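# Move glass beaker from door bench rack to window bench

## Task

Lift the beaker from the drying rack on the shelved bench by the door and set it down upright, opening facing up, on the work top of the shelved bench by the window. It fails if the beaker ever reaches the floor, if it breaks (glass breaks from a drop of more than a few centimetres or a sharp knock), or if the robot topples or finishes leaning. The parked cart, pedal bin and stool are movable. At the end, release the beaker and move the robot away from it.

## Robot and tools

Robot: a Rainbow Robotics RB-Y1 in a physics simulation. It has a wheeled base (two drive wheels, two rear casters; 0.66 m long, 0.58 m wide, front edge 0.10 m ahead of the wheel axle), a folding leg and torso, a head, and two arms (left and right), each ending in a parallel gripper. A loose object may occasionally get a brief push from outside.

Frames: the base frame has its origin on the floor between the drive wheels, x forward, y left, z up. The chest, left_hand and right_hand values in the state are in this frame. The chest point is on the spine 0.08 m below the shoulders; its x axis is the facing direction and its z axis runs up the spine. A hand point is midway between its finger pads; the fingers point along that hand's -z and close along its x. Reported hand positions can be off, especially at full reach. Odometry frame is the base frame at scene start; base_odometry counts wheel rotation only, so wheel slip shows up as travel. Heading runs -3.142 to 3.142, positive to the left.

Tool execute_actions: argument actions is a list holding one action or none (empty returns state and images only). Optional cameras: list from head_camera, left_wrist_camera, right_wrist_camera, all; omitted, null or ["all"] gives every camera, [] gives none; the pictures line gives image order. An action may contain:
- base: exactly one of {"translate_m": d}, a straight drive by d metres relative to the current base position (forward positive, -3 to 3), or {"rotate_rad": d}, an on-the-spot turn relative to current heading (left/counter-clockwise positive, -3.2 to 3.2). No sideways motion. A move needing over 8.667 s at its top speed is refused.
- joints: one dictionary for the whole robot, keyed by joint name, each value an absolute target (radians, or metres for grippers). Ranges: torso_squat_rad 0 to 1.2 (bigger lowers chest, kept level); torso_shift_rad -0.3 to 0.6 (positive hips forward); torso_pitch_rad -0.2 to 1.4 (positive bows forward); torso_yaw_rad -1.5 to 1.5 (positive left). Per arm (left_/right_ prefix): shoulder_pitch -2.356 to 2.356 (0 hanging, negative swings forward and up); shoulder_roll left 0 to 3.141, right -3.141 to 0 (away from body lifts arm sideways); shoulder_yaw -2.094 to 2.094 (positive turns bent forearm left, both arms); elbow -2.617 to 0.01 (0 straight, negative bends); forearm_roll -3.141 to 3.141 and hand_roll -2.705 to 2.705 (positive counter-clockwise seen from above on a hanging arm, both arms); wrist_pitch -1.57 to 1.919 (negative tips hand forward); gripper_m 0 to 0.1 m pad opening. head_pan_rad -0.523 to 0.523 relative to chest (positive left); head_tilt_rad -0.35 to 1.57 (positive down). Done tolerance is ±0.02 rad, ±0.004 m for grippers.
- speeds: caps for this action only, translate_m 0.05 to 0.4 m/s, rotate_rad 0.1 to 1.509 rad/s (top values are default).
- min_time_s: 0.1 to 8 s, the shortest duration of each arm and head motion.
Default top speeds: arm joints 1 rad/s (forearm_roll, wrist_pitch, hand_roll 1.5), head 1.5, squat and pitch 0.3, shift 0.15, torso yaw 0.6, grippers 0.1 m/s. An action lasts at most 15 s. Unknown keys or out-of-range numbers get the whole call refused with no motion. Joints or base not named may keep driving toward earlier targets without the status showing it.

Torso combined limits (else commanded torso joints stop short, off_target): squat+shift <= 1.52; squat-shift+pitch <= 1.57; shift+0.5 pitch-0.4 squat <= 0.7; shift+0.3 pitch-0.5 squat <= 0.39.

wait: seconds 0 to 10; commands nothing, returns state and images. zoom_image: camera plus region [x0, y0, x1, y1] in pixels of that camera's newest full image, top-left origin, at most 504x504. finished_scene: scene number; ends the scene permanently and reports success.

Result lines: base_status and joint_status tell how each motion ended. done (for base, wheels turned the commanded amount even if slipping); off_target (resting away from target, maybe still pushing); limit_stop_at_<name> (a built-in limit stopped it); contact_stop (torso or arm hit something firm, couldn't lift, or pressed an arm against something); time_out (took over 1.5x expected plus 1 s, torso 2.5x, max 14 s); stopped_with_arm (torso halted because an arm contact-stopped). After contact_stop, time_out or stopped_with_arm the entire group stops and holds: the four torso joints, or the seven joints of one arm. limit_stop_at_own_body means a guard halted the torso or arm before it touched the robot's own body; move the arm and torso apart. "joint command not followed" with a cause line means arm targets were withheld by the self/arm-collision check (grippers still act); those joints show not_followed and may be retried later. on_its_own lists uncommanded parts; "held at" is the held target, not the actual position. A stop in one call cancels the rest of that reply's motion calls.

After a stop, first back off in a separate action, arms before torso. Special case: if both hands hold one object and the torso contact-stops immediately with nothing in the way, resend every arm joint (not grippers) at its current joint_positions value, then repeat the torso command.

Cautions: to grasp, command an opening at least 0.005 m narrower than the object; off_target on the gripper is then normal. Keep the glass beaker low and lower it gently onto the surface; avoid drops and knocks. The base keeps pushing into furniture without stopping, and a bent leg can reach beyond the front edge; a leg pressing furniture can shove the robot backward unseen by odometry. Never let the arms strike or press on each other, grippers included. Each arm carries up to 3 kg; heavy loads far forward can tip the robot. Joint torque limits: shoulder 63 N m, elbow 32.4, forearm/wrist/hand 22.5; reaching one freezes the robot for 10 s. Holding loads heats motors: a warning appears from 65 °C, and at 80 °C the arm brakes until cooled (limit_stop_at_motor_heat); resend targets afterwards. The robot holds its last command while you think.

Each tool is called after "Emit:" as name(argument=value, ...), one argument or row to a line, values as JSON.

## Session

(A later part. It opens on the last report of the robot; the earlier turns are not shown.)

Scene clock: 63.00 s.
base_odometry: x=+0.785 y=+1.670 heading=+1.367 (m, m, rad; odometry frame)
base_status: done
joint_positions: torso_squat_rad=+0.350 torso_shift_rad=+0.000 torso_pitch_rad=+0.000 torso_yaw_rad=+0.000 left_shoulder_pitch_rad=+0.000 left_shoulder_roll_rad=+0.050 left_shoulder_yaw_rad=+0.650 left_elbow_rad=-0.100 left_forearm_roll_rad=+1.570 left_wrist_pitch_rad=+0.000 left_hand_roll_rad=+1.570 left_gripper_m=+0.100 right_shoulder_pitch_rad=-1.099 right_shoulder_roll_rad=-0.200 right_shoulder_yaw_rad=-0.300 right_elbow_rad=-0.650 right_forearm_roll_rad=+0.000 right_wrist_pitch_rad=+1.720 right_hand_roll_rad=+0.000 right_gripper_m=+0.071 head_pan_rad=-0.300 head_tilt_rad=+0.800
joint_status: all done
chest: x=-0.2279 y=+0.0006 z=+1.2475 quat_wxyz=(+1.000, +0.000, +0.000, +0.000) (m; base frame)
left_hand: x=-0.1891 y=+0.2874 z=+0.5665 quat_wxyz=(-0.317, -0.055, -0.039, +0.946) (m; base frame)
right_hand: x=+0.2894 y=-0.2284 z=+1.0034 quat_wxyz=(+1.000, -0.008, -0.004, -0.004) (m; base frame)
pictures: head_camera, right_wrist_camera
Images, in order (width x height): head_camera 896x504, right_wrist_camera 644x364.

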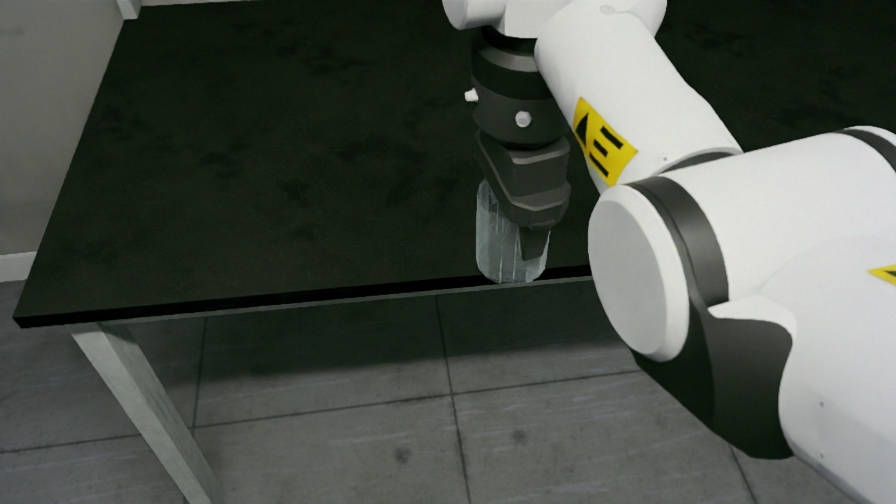

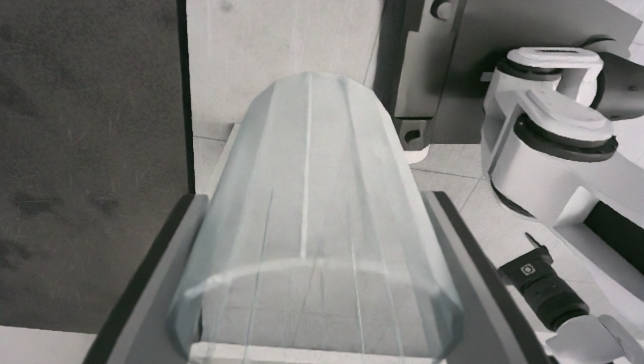

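Emit:
execute_actions(
  actions=[
    {"base":{"translate_m":0.29},"joints":{"torso_squat_rad":0.6}},
  ],
  cameras=["right_wrist_camera"],
)

Emit:
execute_actions(
  actions=[
    {"joints":{"torso_squat_rad":0.73}},
  ],
  cameras=["head_camera","right_wrist_camera"],
)

Scene clock: 66.17 s.
base_odometry: x=+0.844 y=+1.954 heading=+1.366 (m, m, rad; odometry frame)
base_status: done
joint_positions: torso_squat_rad=+0.600 torso_shift_rad=+0.000 torso_pitch_rad=+0.000 torso_yaw_rad=+0.000 left_shoulder_pitch_rad=+0.000 left_shoulder_roll_rad=+0.050 left_shoulder_yaw_rad=+0.650 left_elbow_rad=-0.100 left_forearm_roll_rad=+1.570 left_wrist_pitch_rad=+0.000 left_hand_roll_rad=+1.570 left_gripper_m=+0.100 right_shoulder_pitch_rad=-1.099 right_shoulder_roll_rad=-0.200 right_shoulder_yaw_rad=-0.300 right_elbow_rad=-0.650 right_forearm_roll_rad=+0.000 right_wrist_pitch_rad=+1.720 right_hand_roll_rad=+0.000 right_gripper_m=+0.071 head_pan_rad=-0.300 head_tilt_rad=+0.800
joint_status: all done
chest: x=-0.2279 y=+0.0006 z=+1.1677 quat_wxyz=(+1.000, +0.000, +0.000, +0.000) (m; base frame)
left_hand: x=-0.1891 y=+0.2874 z=+0.4866 quat_wxyz=(-0.317, -0.055, -0.039, +0.946) (m; base frame)
right_hand: x=+0.2894 y=-0.2284 z=+0.9236 quat_wxyz=(+1.000, -0.008, -0.004, -0.004) (m; base frame)
pictures: right_wrist_camera
Images, in order (width x height): right_wrist_camera 644x364.

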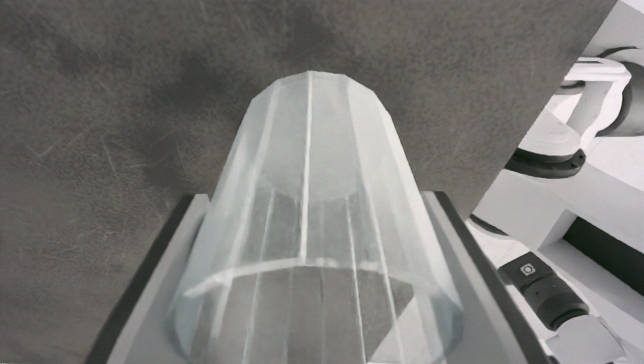

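Scene clock: 67.37 s.
base_odometry: x=+0.844 y=+1.954 heading=+1.366 (m, m, rad; odometry frame)
base_status: not commanded
joint_positions: torso_squat_rad=+0.730 torso_shift_rad=+0.000 torso_pitch_rad=+0.000 torso_yaw_rad=+0.000 left_shoulder_pitch_rad=+0.000 left_shoulder_roll_rad=+0.050 left_shoulder_yaw_rad=+0.650 left_elbow_rad=-0.100 left_forearm_roll_rad=+1.570 left_wrist_pitch_rad=+0.000 left_hand_roll_rad=+1.570 left_gripper_m=+0.100 right_shoulder_pitch_rad=-1.100 right_shoulder_roll_rad=-0.200 right_shoulder_yaw_rad=-0.300 right_elbow_rad=-0.650 right_forearm_roll_rad=+0.000 right_wrist_pitch_rad=+1.720 right_hand_roll_rad=+0.000 right_gripper_m=+0.071 head_pan_rad=-0.300 head_tilt_rad=+0.800
joint_status: all done
chest: x=-0.2280 y=+0.0005 z=+1.1116 quat_wxyz=(+1.000, +0.000, +0.000, +0.000) (m; base frame)
left_hand: x=-0.1891 y=+0.2874 z=+0.4305 quat_wxyz=(-0.317, -0.055, -0.039, +0.946) (m; base frame)
right_hand: x=+0.2894 y=-0.2284 z=+0.8676 quat_wxyz=(+1.000, -0.008, -0.004, -0.004) (m; base frame)
pictures: head_camera, right_wrist_camera
Images, in order (width x height): head_camera 896x504, right_wrist_camera 644x364.

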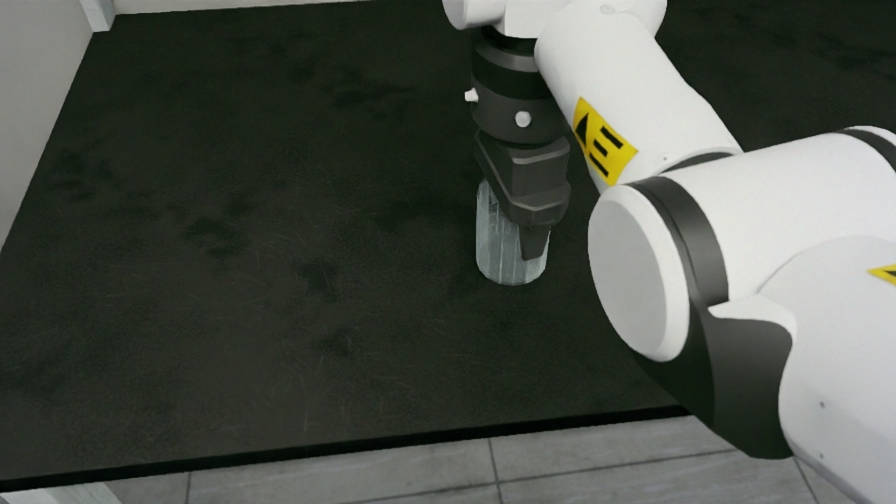

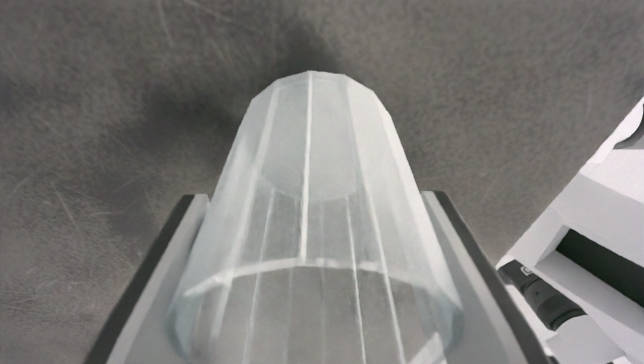

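Emit:
execute_actions(
  actions=[
    {"joints":{"torso_squat_rad":0.765}},
  ],
  cameras=[],
)

Scene clock: 68.70 s.
base_odometry: x=+0.844 y=+1.954 heading=+1.366 (m, m, rad; odometry frame)
base_status: not commanded
joint_positions: torso_squat_rad=+0.765 torso_shift_rad=+0.000 torso_pitch_rad=+0.000 torso_yaw_rad=+0.000 left_shoulder_pitch_rad=+0.000 left_shoulder_roll_rad=+0.050 left_shoulder_yaw_rad=+0.650 left_elbow_rad=-0.100 left_forearm_roll_rad=+1.570 left_wrist_pitch_rad=+0.000 left_hand_roll_rad=+1.570 left_gripper_m=+0.100 right_shoulder_pitch_rad=-1.100 right_shoulder_roll_rad=-0.200 right_shoulder_yaw_rad=-0.300 right_elbow_rad=-0.650 right_forearm_roll_rad=+0.000 right_wrist_pitch_rad=+1.720 right_hand_roll_rad=+0.000 right_gripper_m=+0.071 head_pan_rad=-0.300 head_tilt_rad=+0.800
joint_status: all done
chest: x=-0.2280 y=+0.0005 z=+1.0949 quat_wxyz=(+1.000, +0.000, +0.000, +0.000) (m; base frame)
left_hand: x=-0.1891 y=+0.2874 z=+0.4139 quat_wxyz=(-0.317, -0.055, -0.039, +0.946) (m; base frame)
right_hand: x=+0.2894 y=-0.2284 z=+0.8510 quat_wxyz=(+1.000, -0.008, -0.004, -0.004) (m; base frame)
pictures: none
No camera images: the call's "cameras" was empty. Leave "cameras" out to get every camera's image.

Emit:
execute_actions(
  actions=[
    {"joints":{"torso_squat_rad":0.79}},
  ],
  cameras=[],
)

Scene clock: 69.93 s.
base_odometry: x=+0.844 y=+1.954 heading=+1.366 (m, m, rad; odometry frame)
base_status: not commanded
joint_positions: torso_squat_rad=+0.790 torso_shift_rad=+0.000 torso_pitch_rad=+0.000 torso_yaw_rad=+0.000 left_shoulder_pitch_rad=+0.000 left_shoulder_roll_rad=+0.050 left_shoulder_yaw_rad=+0.650 left_elbow_rad=-0.100 left_forearm_roll_rad=+1.570 left_wrist_pitch_rad=+0.000 left_hand_roll_rad=+1.570 left_gripper_m=+0.100 right_shoulder_pitch_rad=-1.101 right_shoulder_roll_rad=-0.200 right_shoulder_yaw_rad=-0.300 right_elbow_rad=-0.650 right_forearm_roll_rad=+0.000 right_wrist_pitch_rad=+1.720 right_hand_roll_rad=+0.000 right_gripper_m=+0.071 head_pan_rad=-0.300 head_tilt_rad=+0.800
joint_status: all done
chest: x=-0.2282 y=+0.0005 z=+1.0826 quat_wxyz=(+1.000, +0.000, +0.000, +0.000) (m; base frame)
left_hand: x=-0.1890 y=+0.2874 z=+0.4016 quat_wxyz=(-0.317, -0.055, -0.039, +0.946) (m; base frame)
right_hand: x=+0.2897 y=-0.2285 z=+0.8396 quat_wxyz=(+1.000, -0.008, -0.005, -0.004) (m; base frame)
pictures: none
No camera images: the call's "cameras" was empty. Leave "cameras" out to get every camera's image.

Light contact.

Emit:
execute_actions(
  actions=[
    {"joints":{"right_gripper_m":0.1}},
  ],
  cameras=[],
)

Emit:
execute_actions(
  actions=[
    {"joints":{"torso_squat_rad":0.58}},
  ],
  cameras=[],
)

Emit:
execute_actions(
  actions=[
    {"base":{"translate_m":-0.4},"joints":{"head_tilt_rad":0.5,"torso_yaw_rad":-0.3,"head_pan_rad":0}},
  ],
  cameras=["head_camera"],
)

Scene clock: 71.80 s.
base_odometry: x=+0.844 y=+1.954 heading=+1.366 (m, m, rad; odometry frame)
base_status: not commanded
joint_positions: torso_squat_rad=+0.790 torso_shift_rad=+0.000 torso_pitch_rad=+0.000 torso_yaw_rad=+0.000 left_shoulder_pitch_rad=+0.000 left_shoulder_roll_rad=+0.050 left_shoulder_yaw_rad=+0.650 left_elbow_rad=-0.100 left_forearm_roll_rad=+1.570 left_wrist_pitch_rad=+0.000 left_hand_roll_rad=+1.570 left_gripper_m=+0.100 right_shoulder_pitch_rad=-1.100 right_shoulder_roll_rad=-0.200 right_shoulder_yaw_rad=-0.300 right_elbow_rad=-0.650 right_forearm_roll_rad=+0.000 right_wrist_pitch_rad=+1.720 right_hand_roll_rad=+0.000 right_gripper_m=+0.100 head_pan_rad=-0.300 head_tilt_rad=+0.800
joint_status: all done
chest: x=-0.2281 y=+0.0005 z=+1.0826 quat_wxyz=(+1.000, +0.000, +0.000, +0.000) (m; base frame)
left_hand: x=-0.1890 y=+0.2874 z=+0.4016 quat_wxyz=(-0.317, -0.055, -0.039, +0.946) (m; base frame)
right_hand: x=+0.2896 y=-0.2286 z=+0.8392 quat_wxyz=(+1.000, -0.008, -0.005, -0.004) (m; base frame)
pictures: none
No camera images: the call's "cameras" was empty. Leave "cameras" out to get every camera's image.

Scene clock: 73.30 s.
base_odometry: x=+0.844 y=+1.954 heading=+1.366 (m, m, rad; odometry frame)
base_status: not commanded
joint_positions: torso_squat_rad=+0.580 torso_shift_rad=+0.000 torso_pitch_rad=+0.000 torso_yaw_rad=+0.000 left_shoulder_pitch_rad=+0.000 left_shoulder_roll_rad=+0.050 left_shoulder_yaw_rad=+0.650 left_elbow_rad=-0.100 left_forearm_roll_rad=+1.570 left_wrist_pitch_rad=+0.000 left_hand_roll_rad=+1.570 left_gripper_m=+0.100 right_shoulder_pitch_rad=-1.100 right_shoulder_roll_rad=-0.200 right_shoulder_yaw_rad=-0.300 right_elbow_rad=-0.650 right_forearm_roll_rad=+0.000 right_wrist_pitch_rad=+1.720 right_hand_roll_rad=+0.000 right_gripper_m=+0.100 head_pan_rad=-0.300 head_tilt_rad=+0.800
joint_status: all done
chest: x=-0.2279 y=+0.0006 z=+1.1754 quat_wxyz=(+1.000, +0.000, +0.000, +0.000) (m; base frame)
left_hand: x=-0.1891 y=+0.2874 z=+0.4944 quat_wxyz=(-0.317, -0.055, -0.039, +0.946) (m; base frame)
right_hand: x=+0.2896 y=-0.2286 z=+0.9317 quat_wxyz=(+1.000, -0.008, -0.004, -0.004) (m; base frame)
pictures: none
No camera images: the call's "cameras" was empty. Leave "cameras" out to get every camera's image.

Scene clock: 75.83 s.
base_odometry: x=+0.763 y=+1.562 heading=+1.365 (m, m, rad; odometry frame)
base_status: done
joint_positions: torso_squat_rad=+0.580 torso_shift_rad=+0.000 torso_pitch_rad=+0.000 torso_yaw_rad=-0.300 left_shoulder_pitch_rad=+0.000 left_shoulder_roll_rad=+0.050 left_shoulder_yaw_rad=+0.650 left_elbow_rad=-0.100 left_forearm_roll_rad=+1.570 left_wrist_pitch_rad=+0.000 left_hand_roll_rad=+1.570 left_gripper_m=+0.100 right_shoulder_pitch_rad=-1.100 right_shoulder_roll_rad=-0.200 right_shoulder_yaw_rad=-0.300 right_elbow_rad=-0.650 right_forearm_roll_rad=+0.000 right_wrist_pitch_rad=+1.720 right_hand_roll_rad=+0.000 right_gripper_m=+0.100 head_pan_rad=+0.000 head_tilt_rad=+0.500
joint_status: all done
chest: x=-0.2280 y=+0.0006 z=+1.1754 quat_wxyz=(+0.989, +0.000, +0.000, -0.149) (m; base frame)
left_hand: x=-0.1060 y=+0.2632 z=+0.4944 quat_wxyz=(-0.172, -0.061, -0.030, +0.983) (m; base frame)
right_hand: x=+0.1987 y=-0.3712 z=+0.9318 quat_wxyz=(+0.988, -0.009, -0.003, -0.153) (m; base frame)
pictures: head_camera
Images, in order (width x height): head_camera 896x504.

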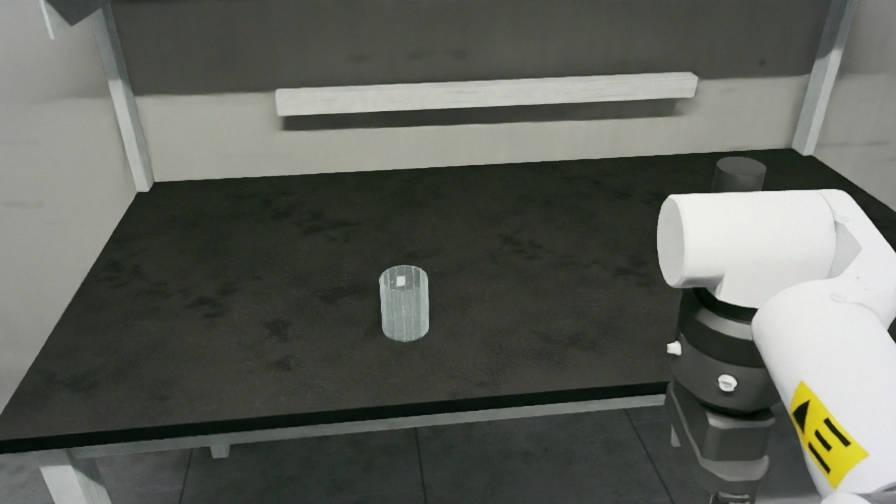

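Emit:
finished_scene(
  scene=2,
)

The scene is finished: the task was done.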